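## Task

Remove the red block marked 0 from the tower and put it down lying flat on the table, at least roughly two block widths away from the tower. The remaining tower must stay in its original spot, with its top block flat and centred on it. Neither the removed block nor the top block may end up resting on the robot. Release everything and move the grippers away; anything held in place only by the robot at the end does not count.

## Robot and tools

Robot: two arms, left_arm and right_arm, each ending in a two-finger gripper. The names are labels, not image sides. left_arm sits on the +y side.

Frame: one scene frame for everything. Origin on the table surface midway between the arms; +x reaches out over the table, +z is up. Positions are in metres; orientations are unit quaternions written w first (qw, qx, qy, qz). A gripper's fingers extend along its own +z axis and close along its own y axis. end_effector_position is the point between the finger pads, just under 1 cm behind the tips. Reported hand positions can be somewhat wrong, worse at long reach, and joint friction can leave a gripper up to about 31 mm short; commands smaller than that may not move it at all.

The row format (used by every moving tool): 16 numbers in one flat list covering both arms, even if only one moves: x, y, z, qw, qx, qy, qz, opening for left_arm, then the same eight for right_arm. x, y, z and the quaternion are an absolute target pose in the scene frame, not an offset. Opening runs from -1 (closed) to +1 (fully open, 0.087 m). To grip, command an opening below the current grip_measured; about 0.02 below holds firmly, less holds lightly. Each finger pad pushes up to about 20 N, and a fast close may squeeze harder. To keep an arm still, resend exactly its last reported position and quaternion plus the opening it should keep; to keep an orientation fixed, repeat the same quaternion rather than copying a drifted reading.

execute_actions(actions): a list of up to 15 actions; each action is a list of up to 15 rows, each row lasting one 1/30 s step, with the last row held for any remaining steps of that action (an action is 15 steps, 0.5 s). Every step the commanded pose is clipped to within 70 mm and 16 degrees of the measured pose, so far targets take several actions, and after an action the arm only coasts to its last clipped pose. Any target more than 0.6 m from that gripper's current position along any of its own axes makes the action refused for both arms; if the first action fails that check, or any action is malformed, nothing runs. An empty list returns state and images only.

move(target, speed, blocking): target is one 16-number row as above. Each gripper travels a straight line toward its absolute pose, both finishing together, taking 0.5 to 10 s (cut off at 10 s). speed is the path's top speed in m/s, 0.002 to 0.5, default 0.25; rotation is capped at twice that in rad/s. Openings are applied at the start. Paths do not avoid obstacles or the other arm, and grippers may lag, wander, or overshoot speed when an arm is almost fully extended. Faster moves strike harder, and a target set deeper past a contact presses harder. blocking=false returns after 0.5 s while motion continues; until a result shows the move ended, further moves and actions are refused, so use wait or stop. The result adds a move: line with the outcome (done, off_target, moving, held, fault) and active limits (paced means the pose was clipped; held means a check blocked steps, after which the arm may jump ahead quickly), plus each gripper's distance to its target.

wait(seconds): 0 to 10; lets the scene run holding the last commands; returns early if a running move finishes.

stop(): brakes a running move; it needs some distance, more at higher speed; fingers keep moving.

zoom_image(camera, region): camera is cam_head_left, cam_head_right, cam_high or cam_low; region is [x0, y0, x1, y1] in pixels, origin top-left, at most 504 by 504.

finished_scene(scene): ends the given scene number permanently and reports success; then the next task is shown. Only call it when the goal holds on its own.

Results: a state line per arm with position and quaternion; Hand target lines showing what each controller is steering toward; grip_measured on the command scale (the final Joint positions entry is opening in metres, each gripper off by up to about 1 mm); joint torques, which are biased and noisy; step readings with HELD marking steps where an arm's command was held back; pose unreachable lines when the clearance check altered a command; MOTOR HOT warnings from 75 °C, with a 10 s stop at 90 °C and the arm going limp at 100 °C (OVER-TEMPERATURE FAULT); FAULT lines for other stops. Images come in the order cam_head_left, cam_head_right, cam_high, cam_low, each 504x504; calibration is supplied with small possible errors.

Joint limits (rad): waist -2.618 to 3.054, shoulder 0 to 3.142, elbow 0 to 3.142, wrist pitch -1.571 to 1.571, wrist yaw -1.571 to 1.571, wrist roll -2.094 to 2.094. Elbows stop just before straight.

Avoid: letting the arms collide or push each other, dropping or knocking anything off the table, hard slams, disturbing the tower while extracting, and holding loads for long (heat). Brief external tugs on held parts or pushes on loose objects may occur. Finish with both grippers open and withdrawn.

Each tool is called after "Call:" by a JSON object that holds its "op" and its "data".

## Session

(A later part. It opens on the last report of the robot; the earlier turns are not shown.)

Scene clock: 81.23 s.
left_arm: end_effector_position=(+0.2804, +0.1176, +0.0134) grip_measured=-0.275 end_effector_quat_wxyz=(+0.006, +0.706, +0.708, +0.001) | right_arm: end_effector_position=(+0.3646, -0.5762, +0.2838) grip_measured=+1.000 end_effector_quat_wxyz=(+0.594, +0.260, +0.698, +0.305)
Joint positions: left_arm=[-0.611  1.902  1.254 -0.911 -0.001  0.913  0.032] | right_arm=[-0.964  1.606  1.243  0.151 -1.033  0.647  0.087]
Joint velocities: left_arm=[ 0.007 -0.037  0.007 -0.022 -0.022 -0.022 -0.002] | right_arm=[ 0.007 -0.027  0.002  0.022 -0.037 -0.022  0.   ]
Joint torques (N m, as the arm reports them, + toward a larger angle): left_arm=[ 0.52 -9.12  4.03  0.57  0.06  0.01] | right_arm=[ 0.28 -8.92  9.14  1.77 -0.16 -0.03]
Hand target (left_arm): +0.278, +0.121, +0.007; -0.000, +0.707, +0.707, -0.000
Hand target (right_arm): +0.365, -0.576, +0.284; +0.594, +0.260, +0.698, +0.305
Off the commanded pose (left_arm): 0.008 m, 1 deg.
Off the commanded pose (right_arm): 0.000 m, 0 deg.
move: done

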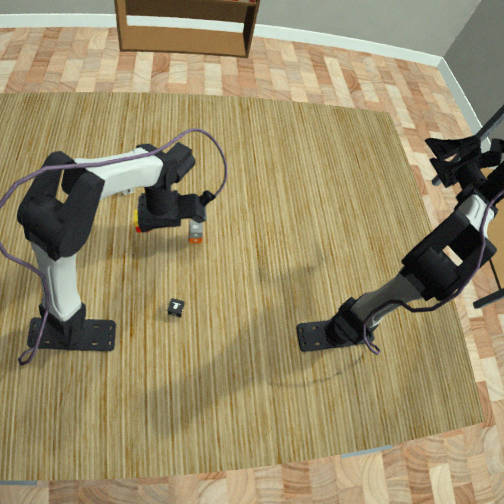

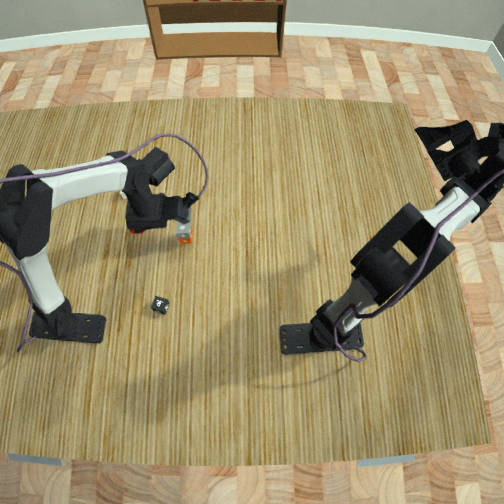

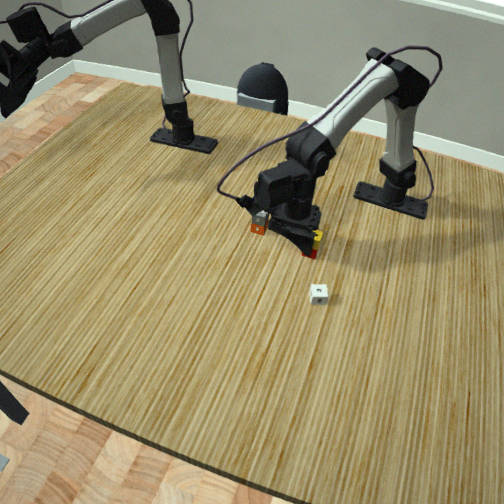

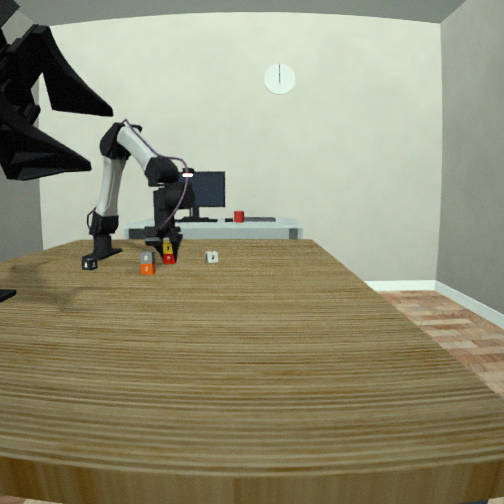

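Call:
{"op": "move", "data": {"target": [0.28,0.12,0.0,0,0.7071,0.7071,0,-0.4,0.3646,-0.5762,0.2838,0.594,0.26,0.698,0.305,1], "speed": 0.03}}

Call:
{"op": "move", "data": {"target": [0.28,0.12,0.003,0,0.7071,0.7071,0,0.1,0.3646,-0.5762,0.2838,0.594,0.26,0.698,0.305,1]}}

Call:
{"op": "move", "data": {"target": [0.283,0.117,0.05,0,0.7071,0.7071,0,0.1,0.3646,-0.5762,0.2838,0.594,0.26,0.698,0.305,1], "speed": 0.05}}

Call:
{"op": "zoom_image", "data": {"camera": "cam_low", "region": [100,170,220,290]}}

Scene clock: 90.57 s.
left_arm: end_effector_position=(+0.2832, +0.1154, +0.0088) grip_measured=-0.275 end_effector_quat_wxyz=(+0.009, +0.706, +0.708, +0.002) | right_arm: end_effector_position=(+0.3646, -0.5762, +0.2838) grip_measured=+1.000 end_effector_quat_wxyz=(+0.594, +0.260, +0.698, +0.305)
Joint positions: left_arm=[-0.611  1.916  1.254 -0.891 -0.001  0.913  0.032] | right_arm=[-0.964  1.606  1.243  0.151 -1.033  0.647  0.087]
Joint velocities: left_arm=[-0.002 -0.017  0.002 -0.007  0.007 -0.007  0.   ] | right_arm=[ 0.007  0.002 -0.007 -0.066  0.022  0.007  0.   ]
Joint torques (N m, as the arm reports them, + toward a larger angle): left_arm=[ 0.53 -9.03  3.57  0.63  0.06  0.  ] | right_arm=[ 0.18 -8.91  9.16  1.78 -0.15 -0.02]
Hand target (left_arm): +0.280, +0.120, +0.000; -0.000, +0.707, +0.707, -0.000
Hand target (right_arm): +0.365, -0.576, +0.284; +0.594, +0.260, +0.698, +0.305
Off the commanded pose (left_arm): 0.010 m, 1 deg.
Off the commanded pose (right_arm): 0.000 m, 0 deg.
move: done

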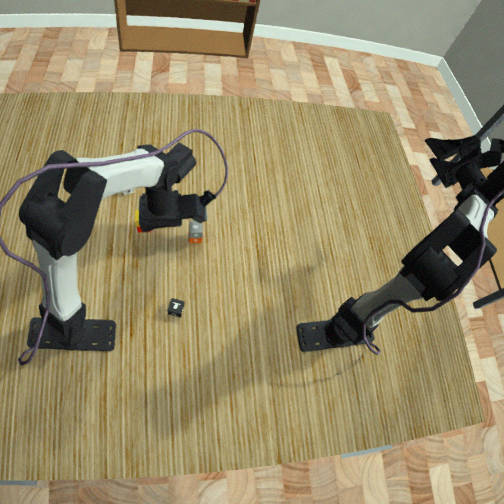

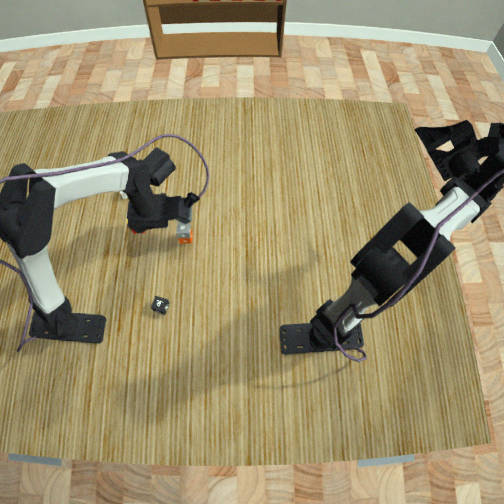

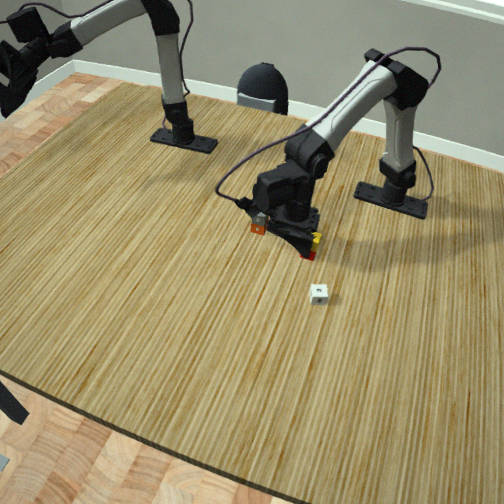

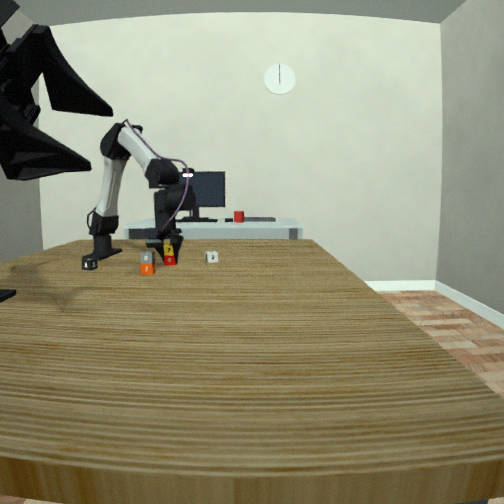

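Scene clock: 91.27 s.
left_arm: end_effector_position=(+0.2832, +0.1154, +0.0088) grip_measured=+0.100 end_effector_quat_wxyz=(+0.009, +0.706, +0.708, +0.002) | right_arm: end_effector_position=(+0.3646, -0.5762, +0.2838) grip_measured=+1.000 end_effector_quat_wxyz=(+0.594, +0.260, +0.698, +0.305)
Joint positions: left_arm=[-0.611  1.916  1.254 -0.891 -0.001  0.913  0.048] | right_arm=[-0.964  1.606  1.243  0.151 -1.033  0.647  0.087]
Joint velocities: left_arm=[-0.007  0.002 -0.012  0.081 -0.007  0.022 -0.   ] | right_arm=[-0.007 -0.017 -0.007  0.051 -0.007 -0.037  0.   ]
Joint torques (N m, as the arm reports them, + toward a larger angle): left_arm=[ 0.56 -9.51  4.05  0.5   0.06  0.  ] | right_arm=[ 0.17 -8.88  9.13  1.76 -0.15 -0.03]
Hand target (left_arm): +0.280, +0.120, +0.003; +0.000, +0.707, +0.707, -0.000
Hand target (right_arm): +0.365, -0.576, +0.284; +0.594, +0.260, +0.698, +0.305
Off the commanded pose (left_arm): 0.008 m, 1 deg.
Off the commanded pose (right_arm): 0.000 m, 0 deg.
move: done

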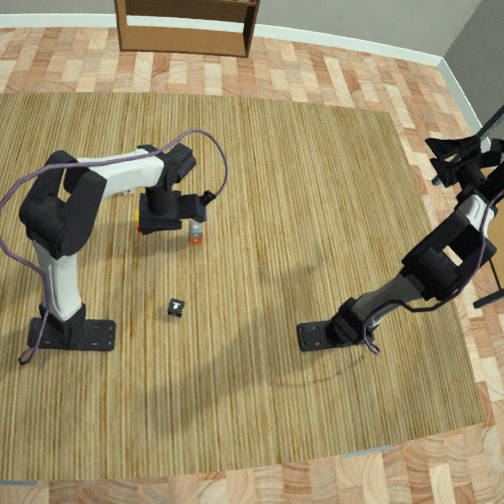

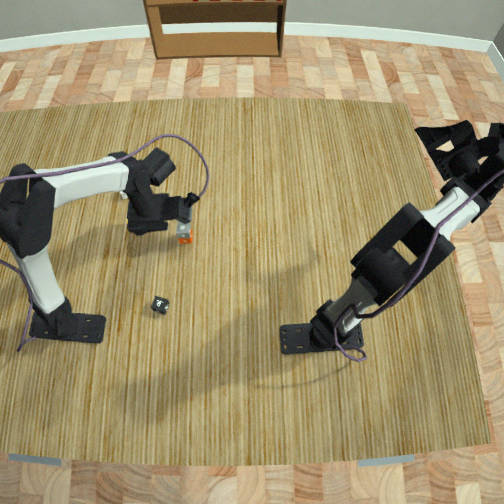

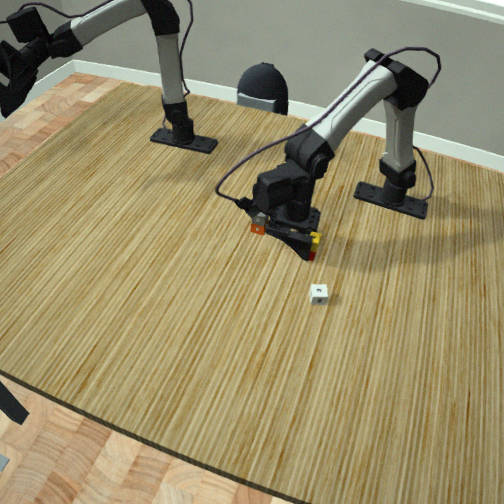

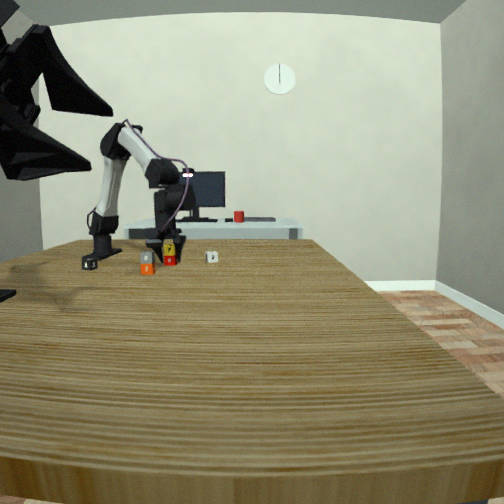

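Scene clock: 92.57 s.
left_arm: end_effector_position=(+0.2780, +0.1194, +0.0389) grip_measured=+0.100 end_effector_quat_wxyz=(-0.015, +0.706, +0.708, -0.001) | right_arm: end_effector_position=(+0.3646, -0.5762, +0.2838) grip_measured=+1.000 end_effector_quat_wxyz=(+0.594, +0.260, +0.698, +0.305)
Joint positions: left_arm=[-0.611  1.895  1.348 -1.053 -0.001  0.913  0.048] | right_arm=[-0.964  1.606  1.243  0.151 -1.033  0.647  0.087]
Joint velocities: left_arm=[-0.017  0.002  0.002  0.007  0.022 -0.022 -0.   ] | right_arm=[-0.017 -0.002 -0.027 -0.022  0.037 -0.037  0.   ]
Joint torques (N m, as the arm reports them, + toward a larger angle): left_arm=[  0.39 -11.26   7.48   0.24   0.06  -0.01] | right_arm=[ 0.24 -8.92  9.15  1.77 -0.15 -0.02]
Hand target (left_arm): +0.284, +0.117, +0.050; +0.000, +0.707, +0.707, -0.000
Hand target (right_arm): +0.365, -0.576, +0.284; +0.594, +0.260, +0.698, +0.305
Off the commanded pose (left_arm): 0.012 m, 2 deg.
Off the commanded pose (right_arm): 0.000 m, 0 deg.
move: off_target (left_arm)

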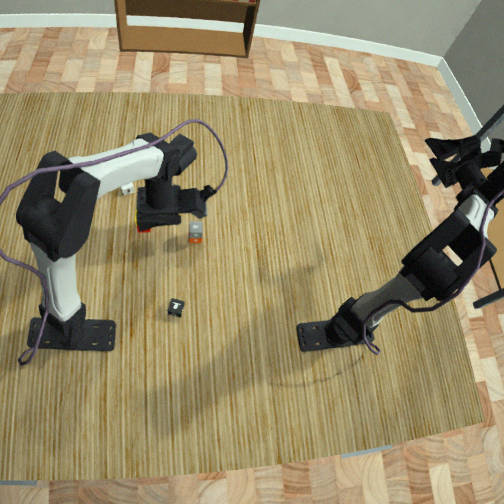

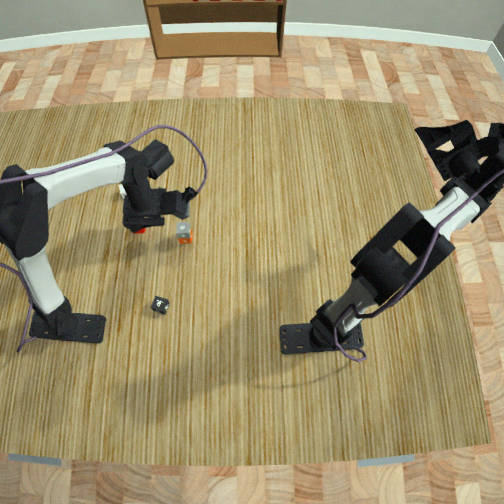

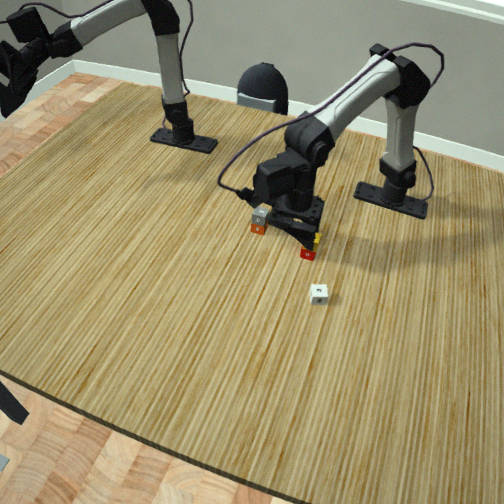

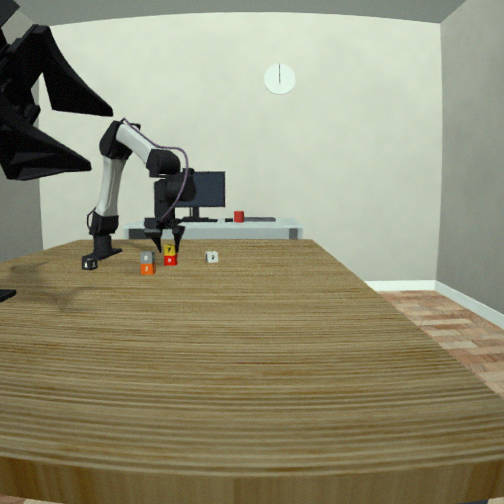

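Region (100, 170, 220, 290) of cam_low's 504x504 image, scaled by 4.200, with more detail than that image has.

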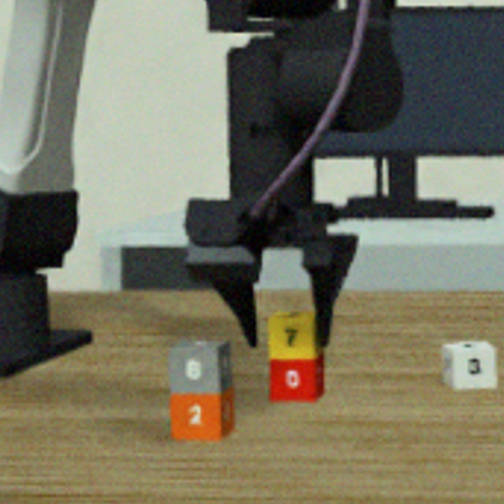

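Call:
{"op": "move", "data": {"target": [0.283,0.117,0.05,0,0.7071,0.7071,0,-0.35,0.3646,-0.5762,0.2838,0.594,0.26,0.698,0.305,1]}}

Call:
{"op": "move", "data": {"target": [0.28,0.11,0.11,0,0.7071,0.7071,0,-0.35,0.3646,-0.5762,0.2838,0.594,0.26,0.698,0.305,1], "speed": 0.1}}

Call:
{"op": "move", "data": {"target": [0.25,-0.01,0.105,0,0.7071,0.7071,0,-0.35,0.3646,-0.5762,0.2838,0.594,0.26,0.698,0.305,1], "speed": 0.12}}

Call:
{"op": "move", "data": {"target": [0.25,-0.01,0.072,0,0.7071,0.7071,0,-0.35,0.3646,-0.5762,0.2838,0.594,0.26,0.698,0.305,1], "speed": 0.04}}

Call:
{"op": "zoom_image", "data": {"camera": "cam_low", "region": [100,170,220,290]}}

Call:
{"op": "zoom_image", "data": {"camera": "cam_high", "region": [200,150,320,270]}}

Scene clock: 104.53 s.
left_arm: end_effector_position=(+0.2777, +0.1197, +0.0390) grip_measured=-0.277 end_effector_quat_wxyz=(-0.016, +0.706, +0.708, -0.001) | right_arm: end_effector_position=(+0.3646, -0.5762, +0.2838) grip_measured=+1.000 end_effector_quat_wxyz=(+0.594, +0.260, +0.698, +0.305)
Joint positions: left_arm=[-0.611  1.895  1.348 -1.055 -0.001  0.913  0.032] | right_arm=[-0.964  1.606  1.243  0.151 -1.033  0.647  0.087]
Joint velocities: left_arm=[-0.007 -0.012 -0.017  0.022 -0.007 -0.022  0.   ] | right_arm=[ 0.002  0.022  0.007 -0.007  0.081  0.007  0.   ]
Joint torques (N m, as the arm reports them, + toward a larger angle): left_arm=[  0.34 -11.45   7.23   0.22   0.06  -0.01] | right_arm=[ 0.21 -8.91  9.19  1.75 -0.16 -0.02]
Hand target (left_arm): +0.283, +0.117, +0.050; -0.000, +0.707, +0.707, +0.000
Hand target (right_arm): +0.365, -0.576, +0.284; +0.594, +0.260, +0.698, +0.305
Off the commanded pose (left_arm): 0.013 m, 2 deg.
Off the commanded pose (right_arm): 0.000 m, 0 deg.
move: off_target (left_arm)

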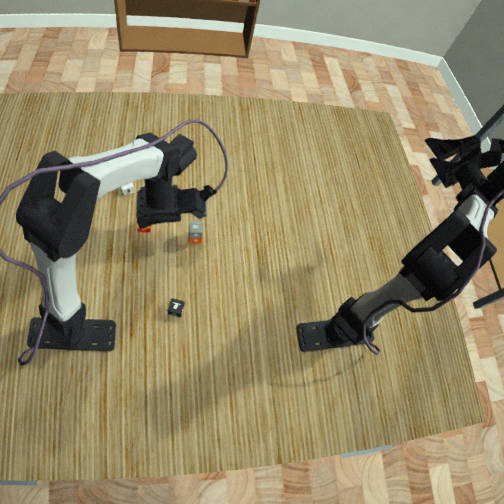

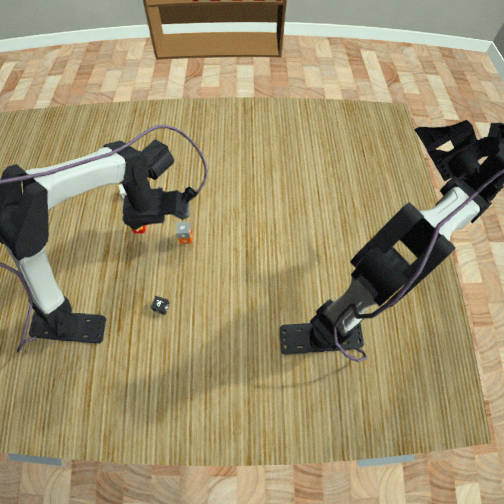

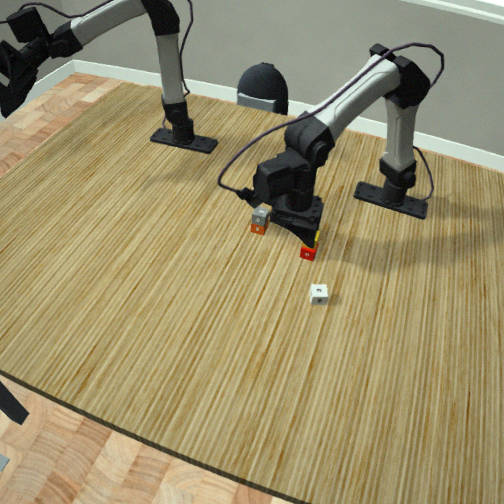

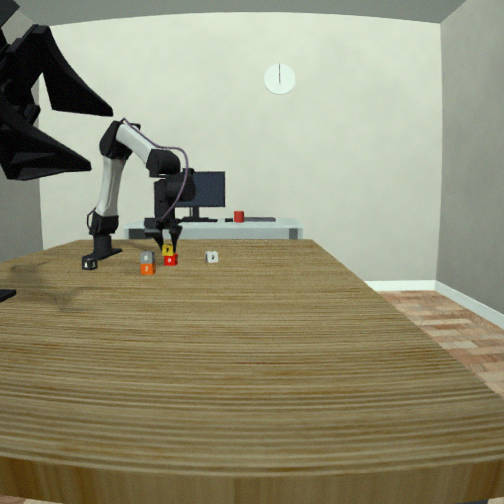

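Scene clock: 105.80 s.
left_arm: end_effector_position=(+0.2815, +0.1165, +0.0981) grip_measured=-0.277 end_effector_quat_wxyz=(-0.015, +0.704, +0.710, -0.001) | right_arm: end_effector_position=(+0.3646, -0.5762, +0.2838) grip_measured=+1.000 end_effector_quat_wxyz=(+0.594, +0.260, +0.698, +0.305)
Joint positions: left_arm=[-0.611  1.872  1.556 -1.286 -0.001  0.905  0.032] | right_arm=[-0.964  1.606  1.243  0.151 -1.033  0.647  0.087]
Joint velocities: left_arm=[-0.012 -0.012  0.017  0.051 -0.081  0.022  0.   ] | right_arm=[ 0.022 -0.007 -0.002  0.022 -0.051 -0.022  0.   ]
Joint torques (N m, as the arm reports them, + toward a larger angle): left_arm=[ -1.38 -11.3    7.65   0.22   0.06  -0.16] | right_arm=[ 0.23 -8.87  9.12  1.75 -0.16 -0.04]
Hand target (left_arm): +0.281, +0.109, +0.109; -0.000, +0.707, +0.707, +0.000
Hand target (right_arm): +0.365, -0.576, +0.284; +0.594, +0.260, +0.698, +0.305
Off the commanded pose (left_arm): 0.014 m, 2 deg.
Off the commanded pose (right_arm): 0.000 m, 0 deg.
move: off_target (left_arm)

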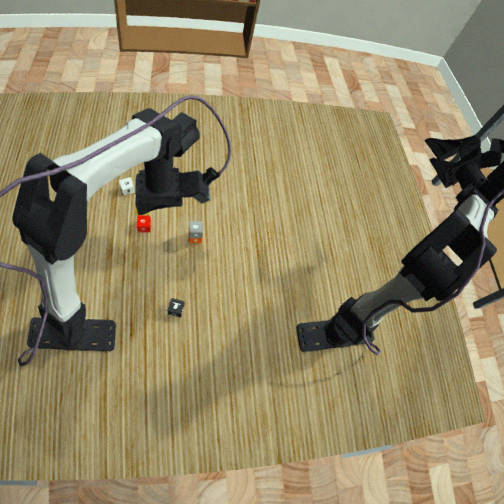

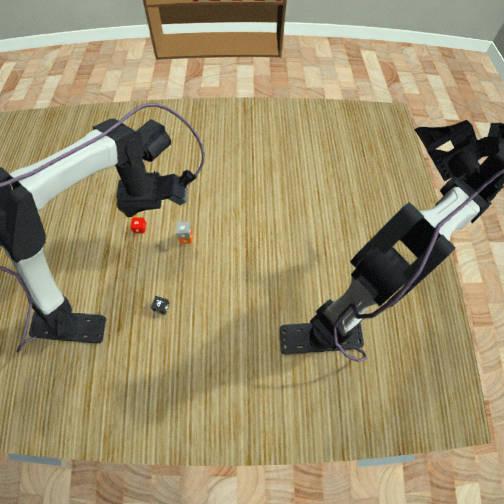

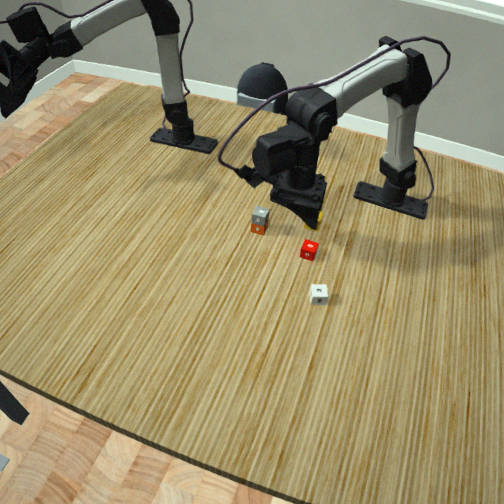

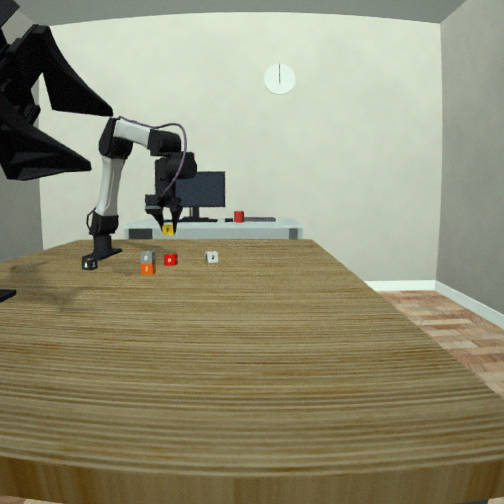

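Scene clock: 107.43 s.
left_arm: end_effector_position=(+0.2491, -0.0052, +0.1019) grip_measured=-0.277 end_effector_quat_wxyz=(-0.004, +0.708, +0.706, +0.002) | right_arm: end_effector_position=(+0.3646, -0.5762, +0.2838) grip_measured=+1.000 end_effector_quat_wxyz=(+0.594, +0.260, +0.698, +0.305)
Joint positions: left_arm=[-0.902  2.118  1.926 -1.387 -0.002  0.628  0.032] | right_arm=[-0.964  1.606  1.243  0.151 -1.033  0.647  0.087]
Joint velocities: left_arm=[-0.022 -0.017  0.002  0.022 -0.022  0.007 -0.   ] | right_arm=[-0.002 -0.027 -0.012  0.095 -0.022 -0.095  0.   ]
Joint torques (N m, as the arm reports them, + toward a larger angle): left_arm=[ -0.42 -11.38   7.78   0.3    0.    -0.13] | right_arm=[ 0.2  -8.92  9.19  1.76 -0.16 -0.04]
Hand target (left_arm): +0.249, -0.009, +0.105; -0.002, +0.707, +0.707, +0.003
Hand target (right_arm): +0.365, -0.576, +0.284; +0.594, +0.260, +0.698, +0.305
Off the commanded pose (left_arm): 0.006 m, 1 deg.
Off the commanded pose (right_arm): 0.000 m, 0 deg.
move: done

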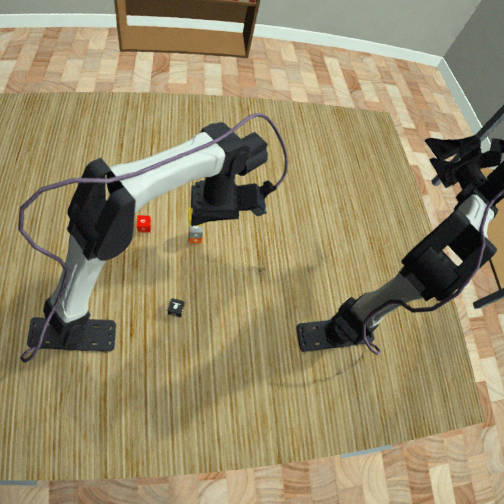

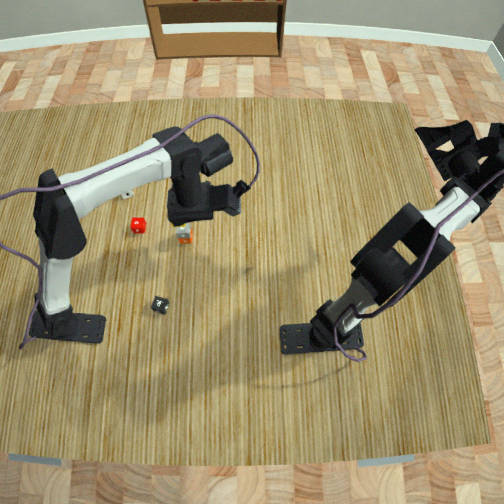

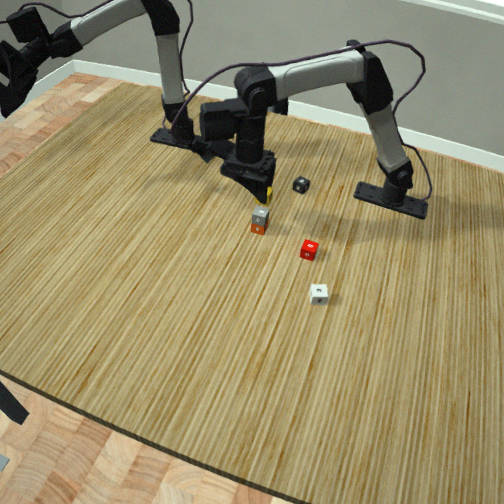

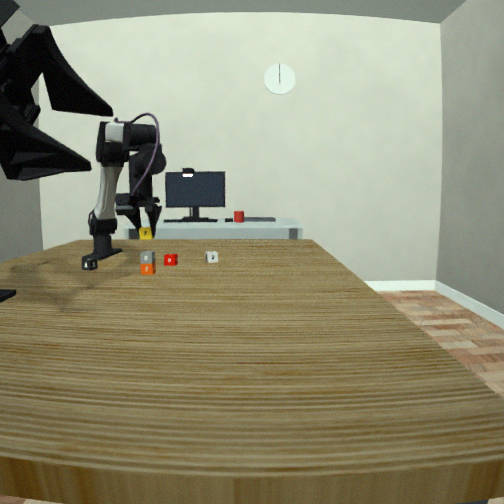

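Scene clock: 108.63 s.
left_arm: end_effector_position=(+0.2522, -0.0095, +0.0801) grip_measured=-0.277 end_effector_quat_wxyz=(+0.006, +0.708, +0.706, +0.000) | right_arm: end_effector_position=(+0.3646, -0.5762, +0.2838) grip_measured=+1.000 end_effector_quat_wxyz=(+0.594, +0.260, +0.698, +0.305)
Joint positions: left_arm=[-0.902  2.118  1.842 -1.283 -0.002  0.628  0.032] | right_arm=[-0.964  1.606  1.243  0.151 -1.033  0.647  0.087]
Joint velocities: left_arm=[ 0.002 -0.017 -0.032  0.022 -0.007 -0.051  0.   ] | right_arm=[ 0.007  0.002 -0.007  0.037  0.037 -0.051  0.   ]
Joint torques (N m, as the arm reports them, + toward a larger angle): left_arm=[ -0.24 -11.6    4.24   0.59   0.05  -0.15] | right_arm=[ 0.23 -8.98  9.18  1.75 -0.16 -0.03]
Hand target (left_arm): +0.250, -0.009, +0.072; -0.000, +0.707, +0.707, +0.000
Hand target (right_arm): +0.365, -0.576, +0.284; +0.594, +0.260, +0.698, +0.305
Off the commanded pose (left_arm): 0.008 m, 1 deg.
Off the commanded pose (right_arm): 0.000 m, 0 deg.
move: done

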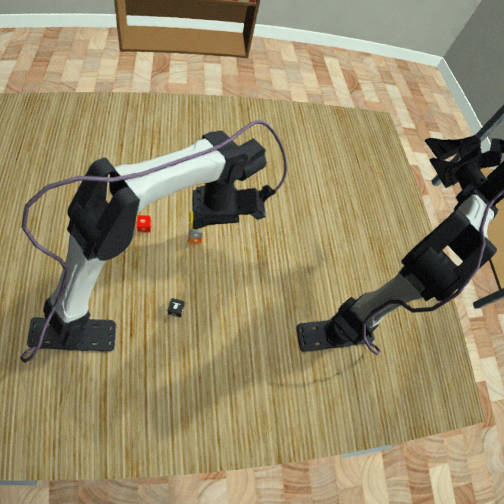

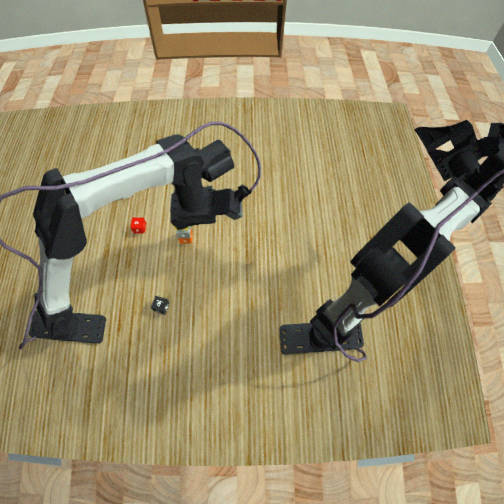

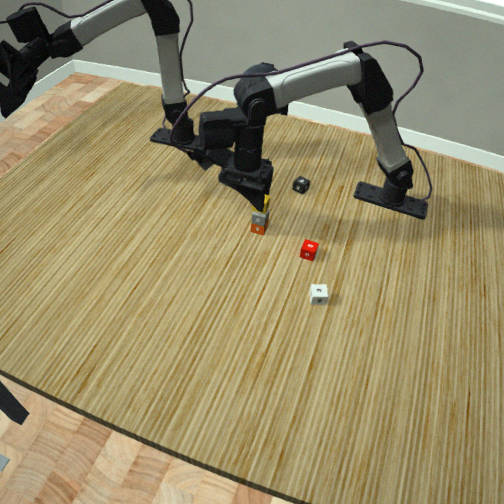

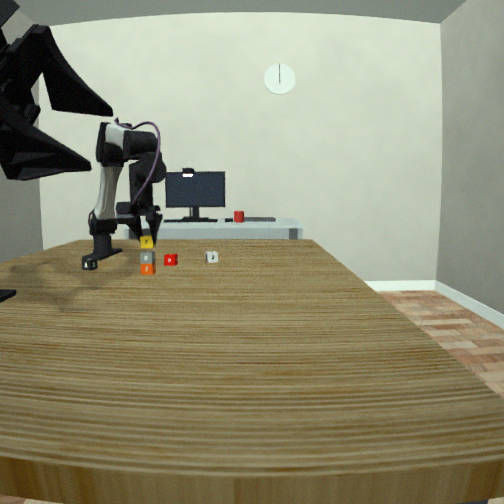

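Region (100, 170, 220, 290) of cam_low's 504x504 image, scaled by 4.200, with more detail than that image has.

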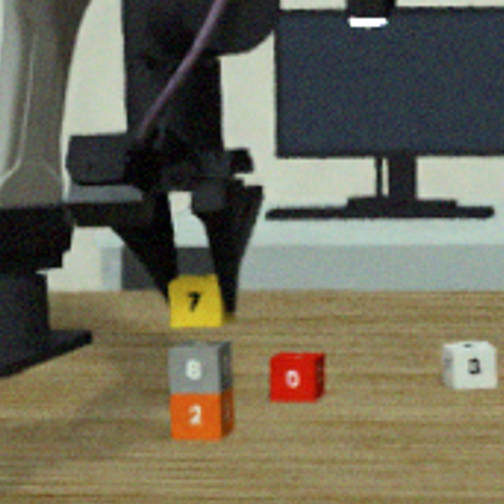

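Region (200, 150, 320, 270) of cam_high's 504x504 image, scaled by 4.200, with more detail than that image has.

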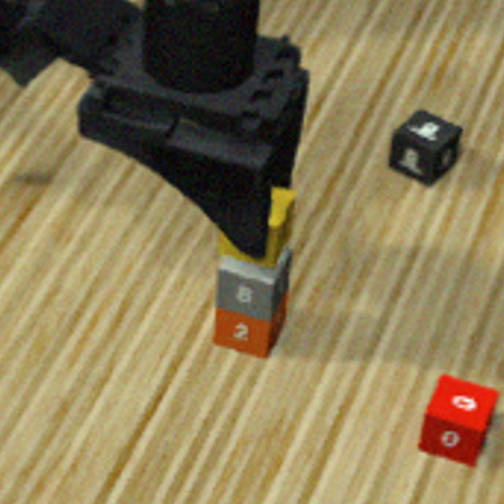

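Call:
{"op": "move", "data": {"target": [0.25,-0.01,0.06,0,0.7071,0.7071,0,-0.35,0.3646,-0.5762,0.2838,0.594,0.26,0.698,0.305,1], "speed": 0.02}}

Call:
{"op": "zoom_image", "data": {"camera": "cam_low", "region": [100,170,220,290]}}

Scene clock: 120.37 s.
left_arm: end_effector_position=(+0.2525, -0.0099, +0.0703) grip_measured=-0.277 end_effector_quat_wxyz=(+0.008, +0.708, +0.706, -0.000) | right_arm: end_effector_position=(+0.3646, -0.5762, +0.2838) grip_measured=+1.000 end_effector_quat_wxyz=(+0.594, +0.260, +0.698, +0.305)
Joint positions: left_arm=[-0.902  2.118  1.804 -1.24  -0.002  0.628  0.032] | right_arm=[-0.964  1.606  1.243  0.151 -1.033  0.647  0.087]
Joint velocities: left_arm=[ 0.007  0.007 -0.012  0.037 -0.007 -0.007 -0.001] | right_arm=[-0.012 -0.002 -0.012  0.051  0.007  0.037  0.   ]
Joint torques (N m, as the arm reports them, + toward a larger angle): left_arm=[ -0.23 -11.22   4.21   0.62   0.06  -0.15] | right_arm=[ 0.17 -8.94  9.23  1.76 -0.15 -0.04]
Hand target (left_arm): +0.250, -0.009, +0.060; -0.000, +0.707, +0.707, +0.000
Hand target (right_arm): +0.365, -0.576, +0.284; +0.594, +0.260, +0.698, +0.305
Off the commanded pose (left_arm): 0.011 m, 1 deg.
Off the commanded pose (right_arm): 0.000 m, 0 deg.
move: off_target (left_arm)

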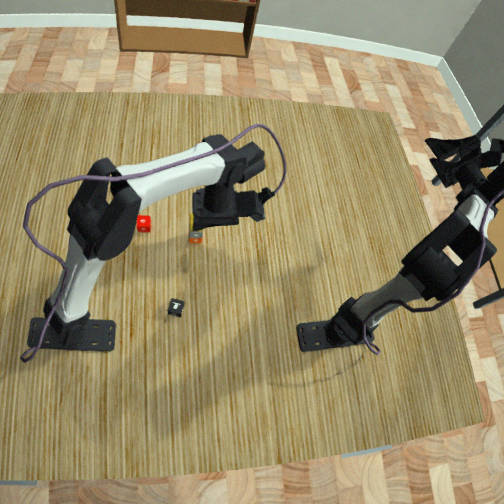

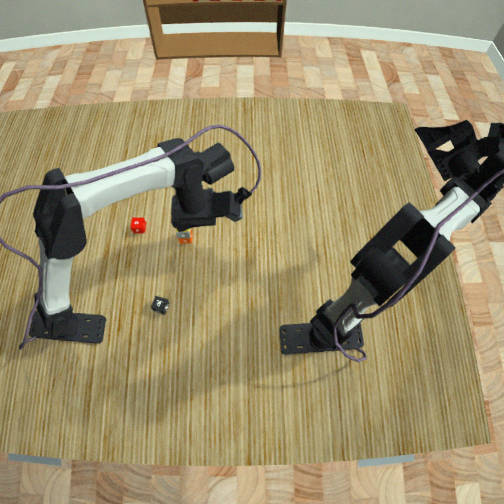

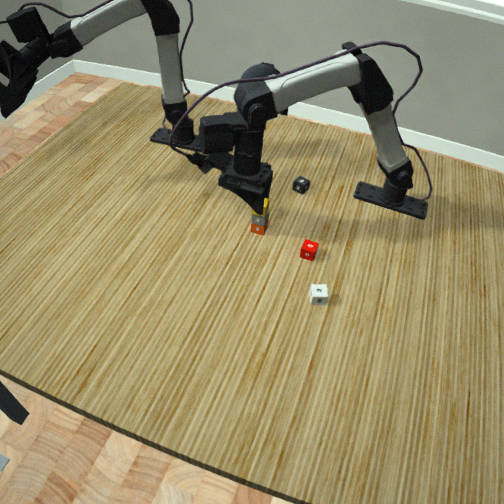

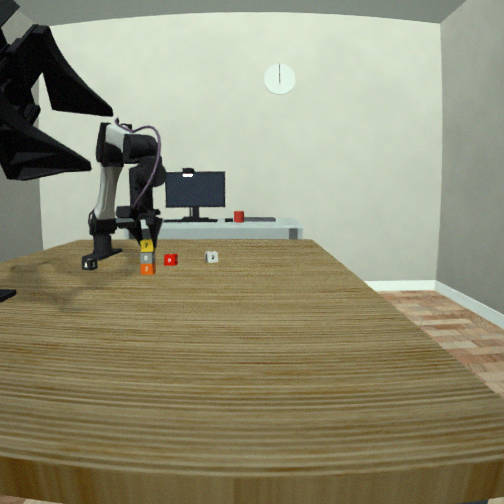

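Region (100, 170, 220, 290) of cam_low's 504x504 image, scaled by 4.200, with more detail than that image has.

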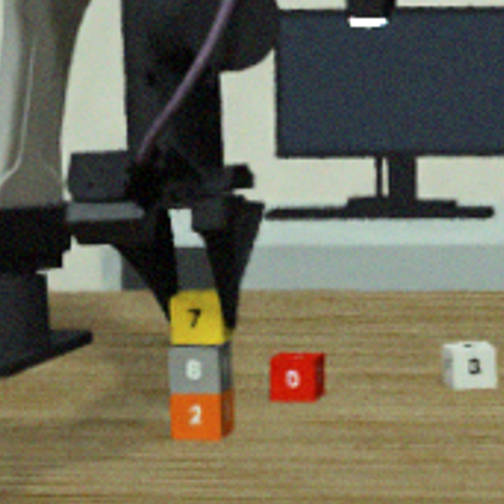

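Call:
{"op": "move", "data": {"target": [0.25,-0.01,0.062,0,0.7071,0.7071,0,0.6,0.3646,-0.5762,0.2838,0.594,0.26,0.698,0.305,1]}}

Call:
{"op": "move", "data": {"target": [0.25,0.0,0.15,0,0.7071,0.7071,0,0.6,0.3646,-0.5762,0.2838,0.594,0.26,0.698,0.305,1], "speed": 0.12}}

Call:
{"op": "zoom_image", "data": {"camera": "cam_high", "region": [200,150,320,270]}}

Scene clock: 129.00 s.
left_arm: end_effector_position=(+0.2528, -0.0104, +0.0702) grip_measured=+0.600 end_effector_quat_wxyz=(+0.009, +0.708, +0.706, -0.000) | right_arm: end_effector_position=(+0.3646, -0.5762, +0.2838) grip_measured=+1.000 end_effector_quat_wxyz=(+0.594, +0.260, +0.698, +0.305)
Joint positions: left_arm=[-0.902  2.118  1.804 -1.238 -0.002  0.628  0.07 ] | right_arm=[-0.964  1.606  1.243  0.151 -1.033  0.647  0.087]
Joint velocities: left_arm=[ 0.002  0.002  0.002  0.022 -0.022 -0.022 -0.001] | right_arm=[ 0.007 -0.017 -0.002 -0.051 -0.081 -0.007  0.   ]
Joint torques (N m, as the arm reports them, + toward a larger angle): left_arm=[ -0.23 -11.18   4.86   0.54   0.06  -0.15] | right_arm=[ 0.24 -8.95  9.15  1.76 -0.15 -0.02]
Hand target (left_arm): +0.250, -0.010, +0.062; +0.000, +0.707, +0.707, -0.000
Hand target (right_arm): +0.365, -0.576, +0.284; +0.594, +0.260, +0.698, +0.305
Off the commanded pose (left_arm): 0.009 m, 1 deg.
Off the commanded pose (right_arm): 0.000 m, 0 deg.
move: done

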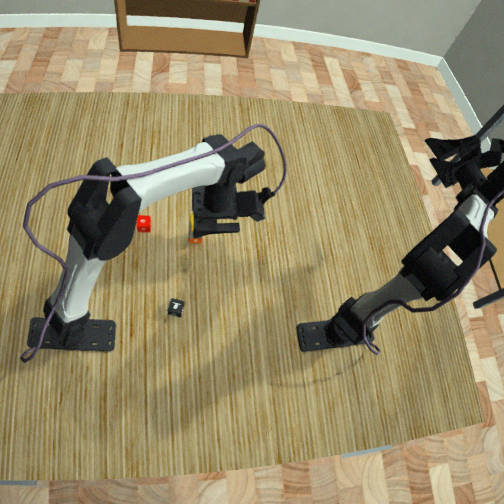

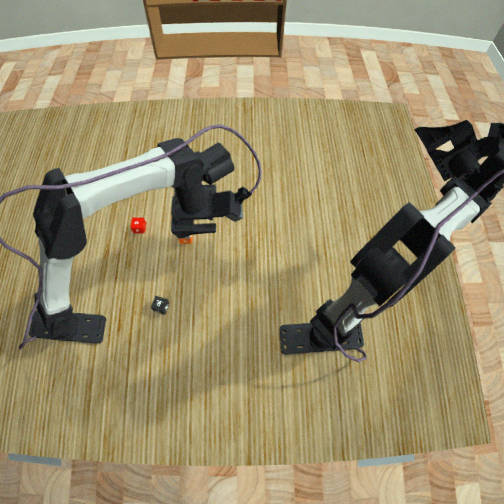

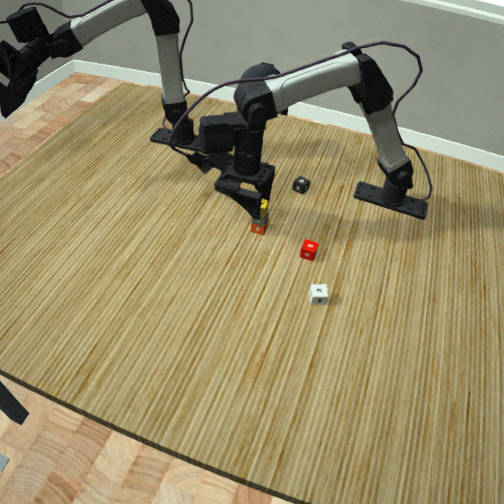

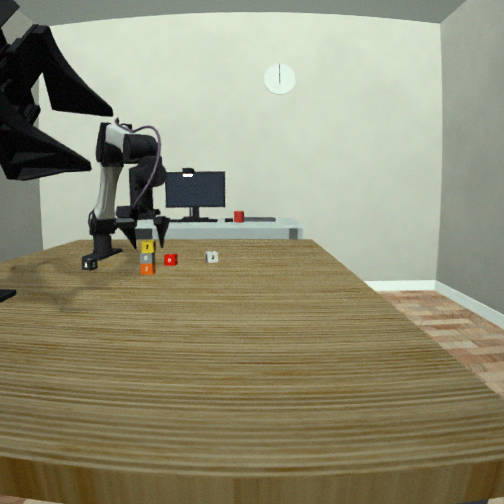

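Scene clock: 130.27 s.
left_arm: end_effector_position=(+0.2473, -0.0027, +0.1475) grip_measured=+0.600 end_effector_quat_wxyz=(+0.003, +0.708, +0.706, +0.001) | right_arm: end_effector_position=(+0.3646, -0.5762, +0.2838) grip_measured=+1.000 end_effector_quat_wxyz=(+0.594, +0.260, +0.698, +0.305)
Joint positions: left_arm=[-0.902  2.118  2.111 -1.558 -0.002  0.628  0.07 ] | right_arm=[-0.964  1.606  1.243  0.151 -1.033  0.647  0.087]
Joint velocities: left_arm=[-0.007  0.012 -0.002 -0.007 -0.095 -0.11  -0.   ] | right_arm=[-0.002 -0.007  0.002 -0.037 -0.066 -0.007  0.   ]
Joint torques (N m, as the arm reports them, + toward a larger angle): left_arm=[  0.97 -11.37   7.3    0.34   0.05   0.01] | right_arm=[ 0.26 -8.92  9.16  1.75 -0.16 -0.01]
Hand target (left_arm): +0.251, -0.001, +0.150; +0.004, +0.707, +0.707, -0.001
Hand target (right_arm): +0.365, -0.576, +0.284; +0.594, +0.260, +0.698, +0.305
Off the commanded pose (left_arm): 0.005 m, 0 deg.
Off the commanded pose (right_arm): 0.000 m, 0 deg.
joint sent to its limit (left arm) — the command would take joint 4 (wrist pitch) past its lower limit, so that joint was sent only as far as its limit.
move: done

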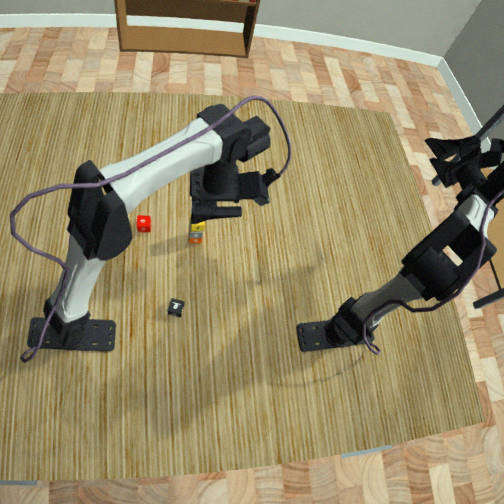

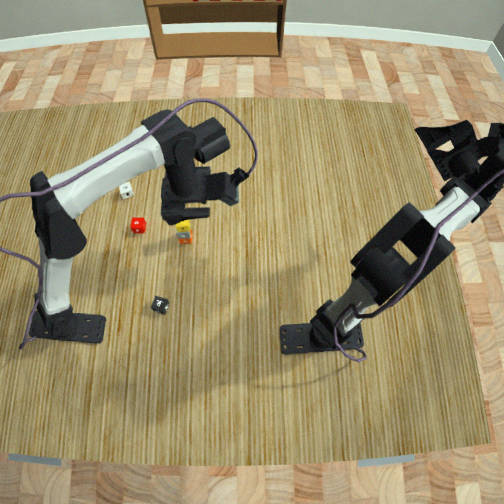

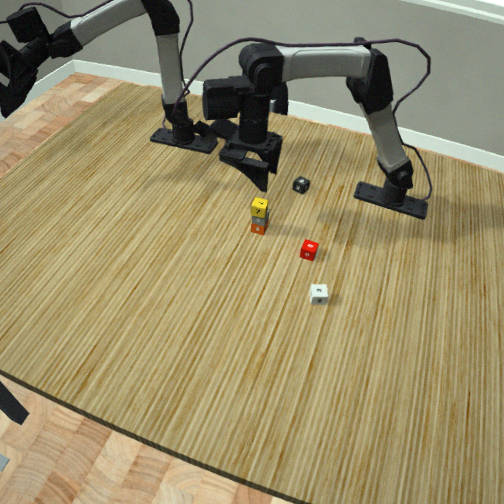

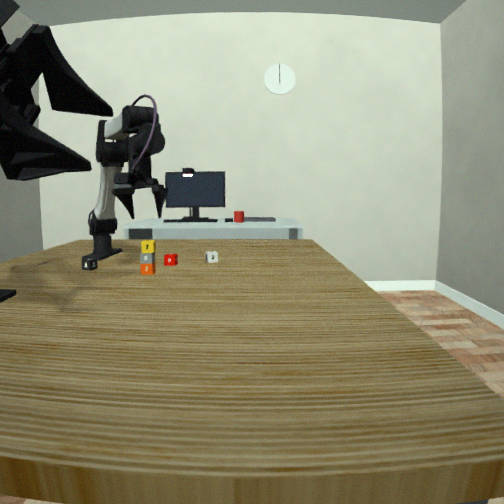

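Region (200, 150, 320, 270) of cam_high's 504x504 image, scaled by 4.200, with more detail than that image has.

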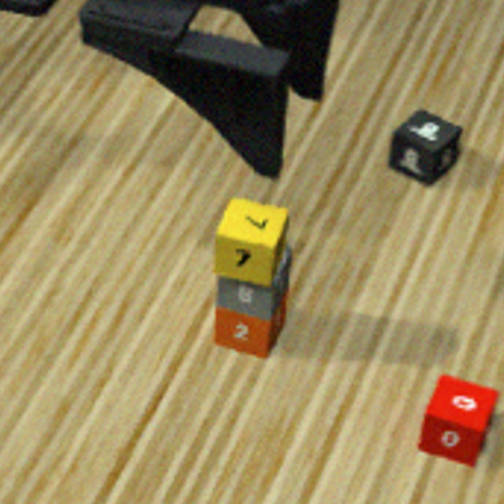

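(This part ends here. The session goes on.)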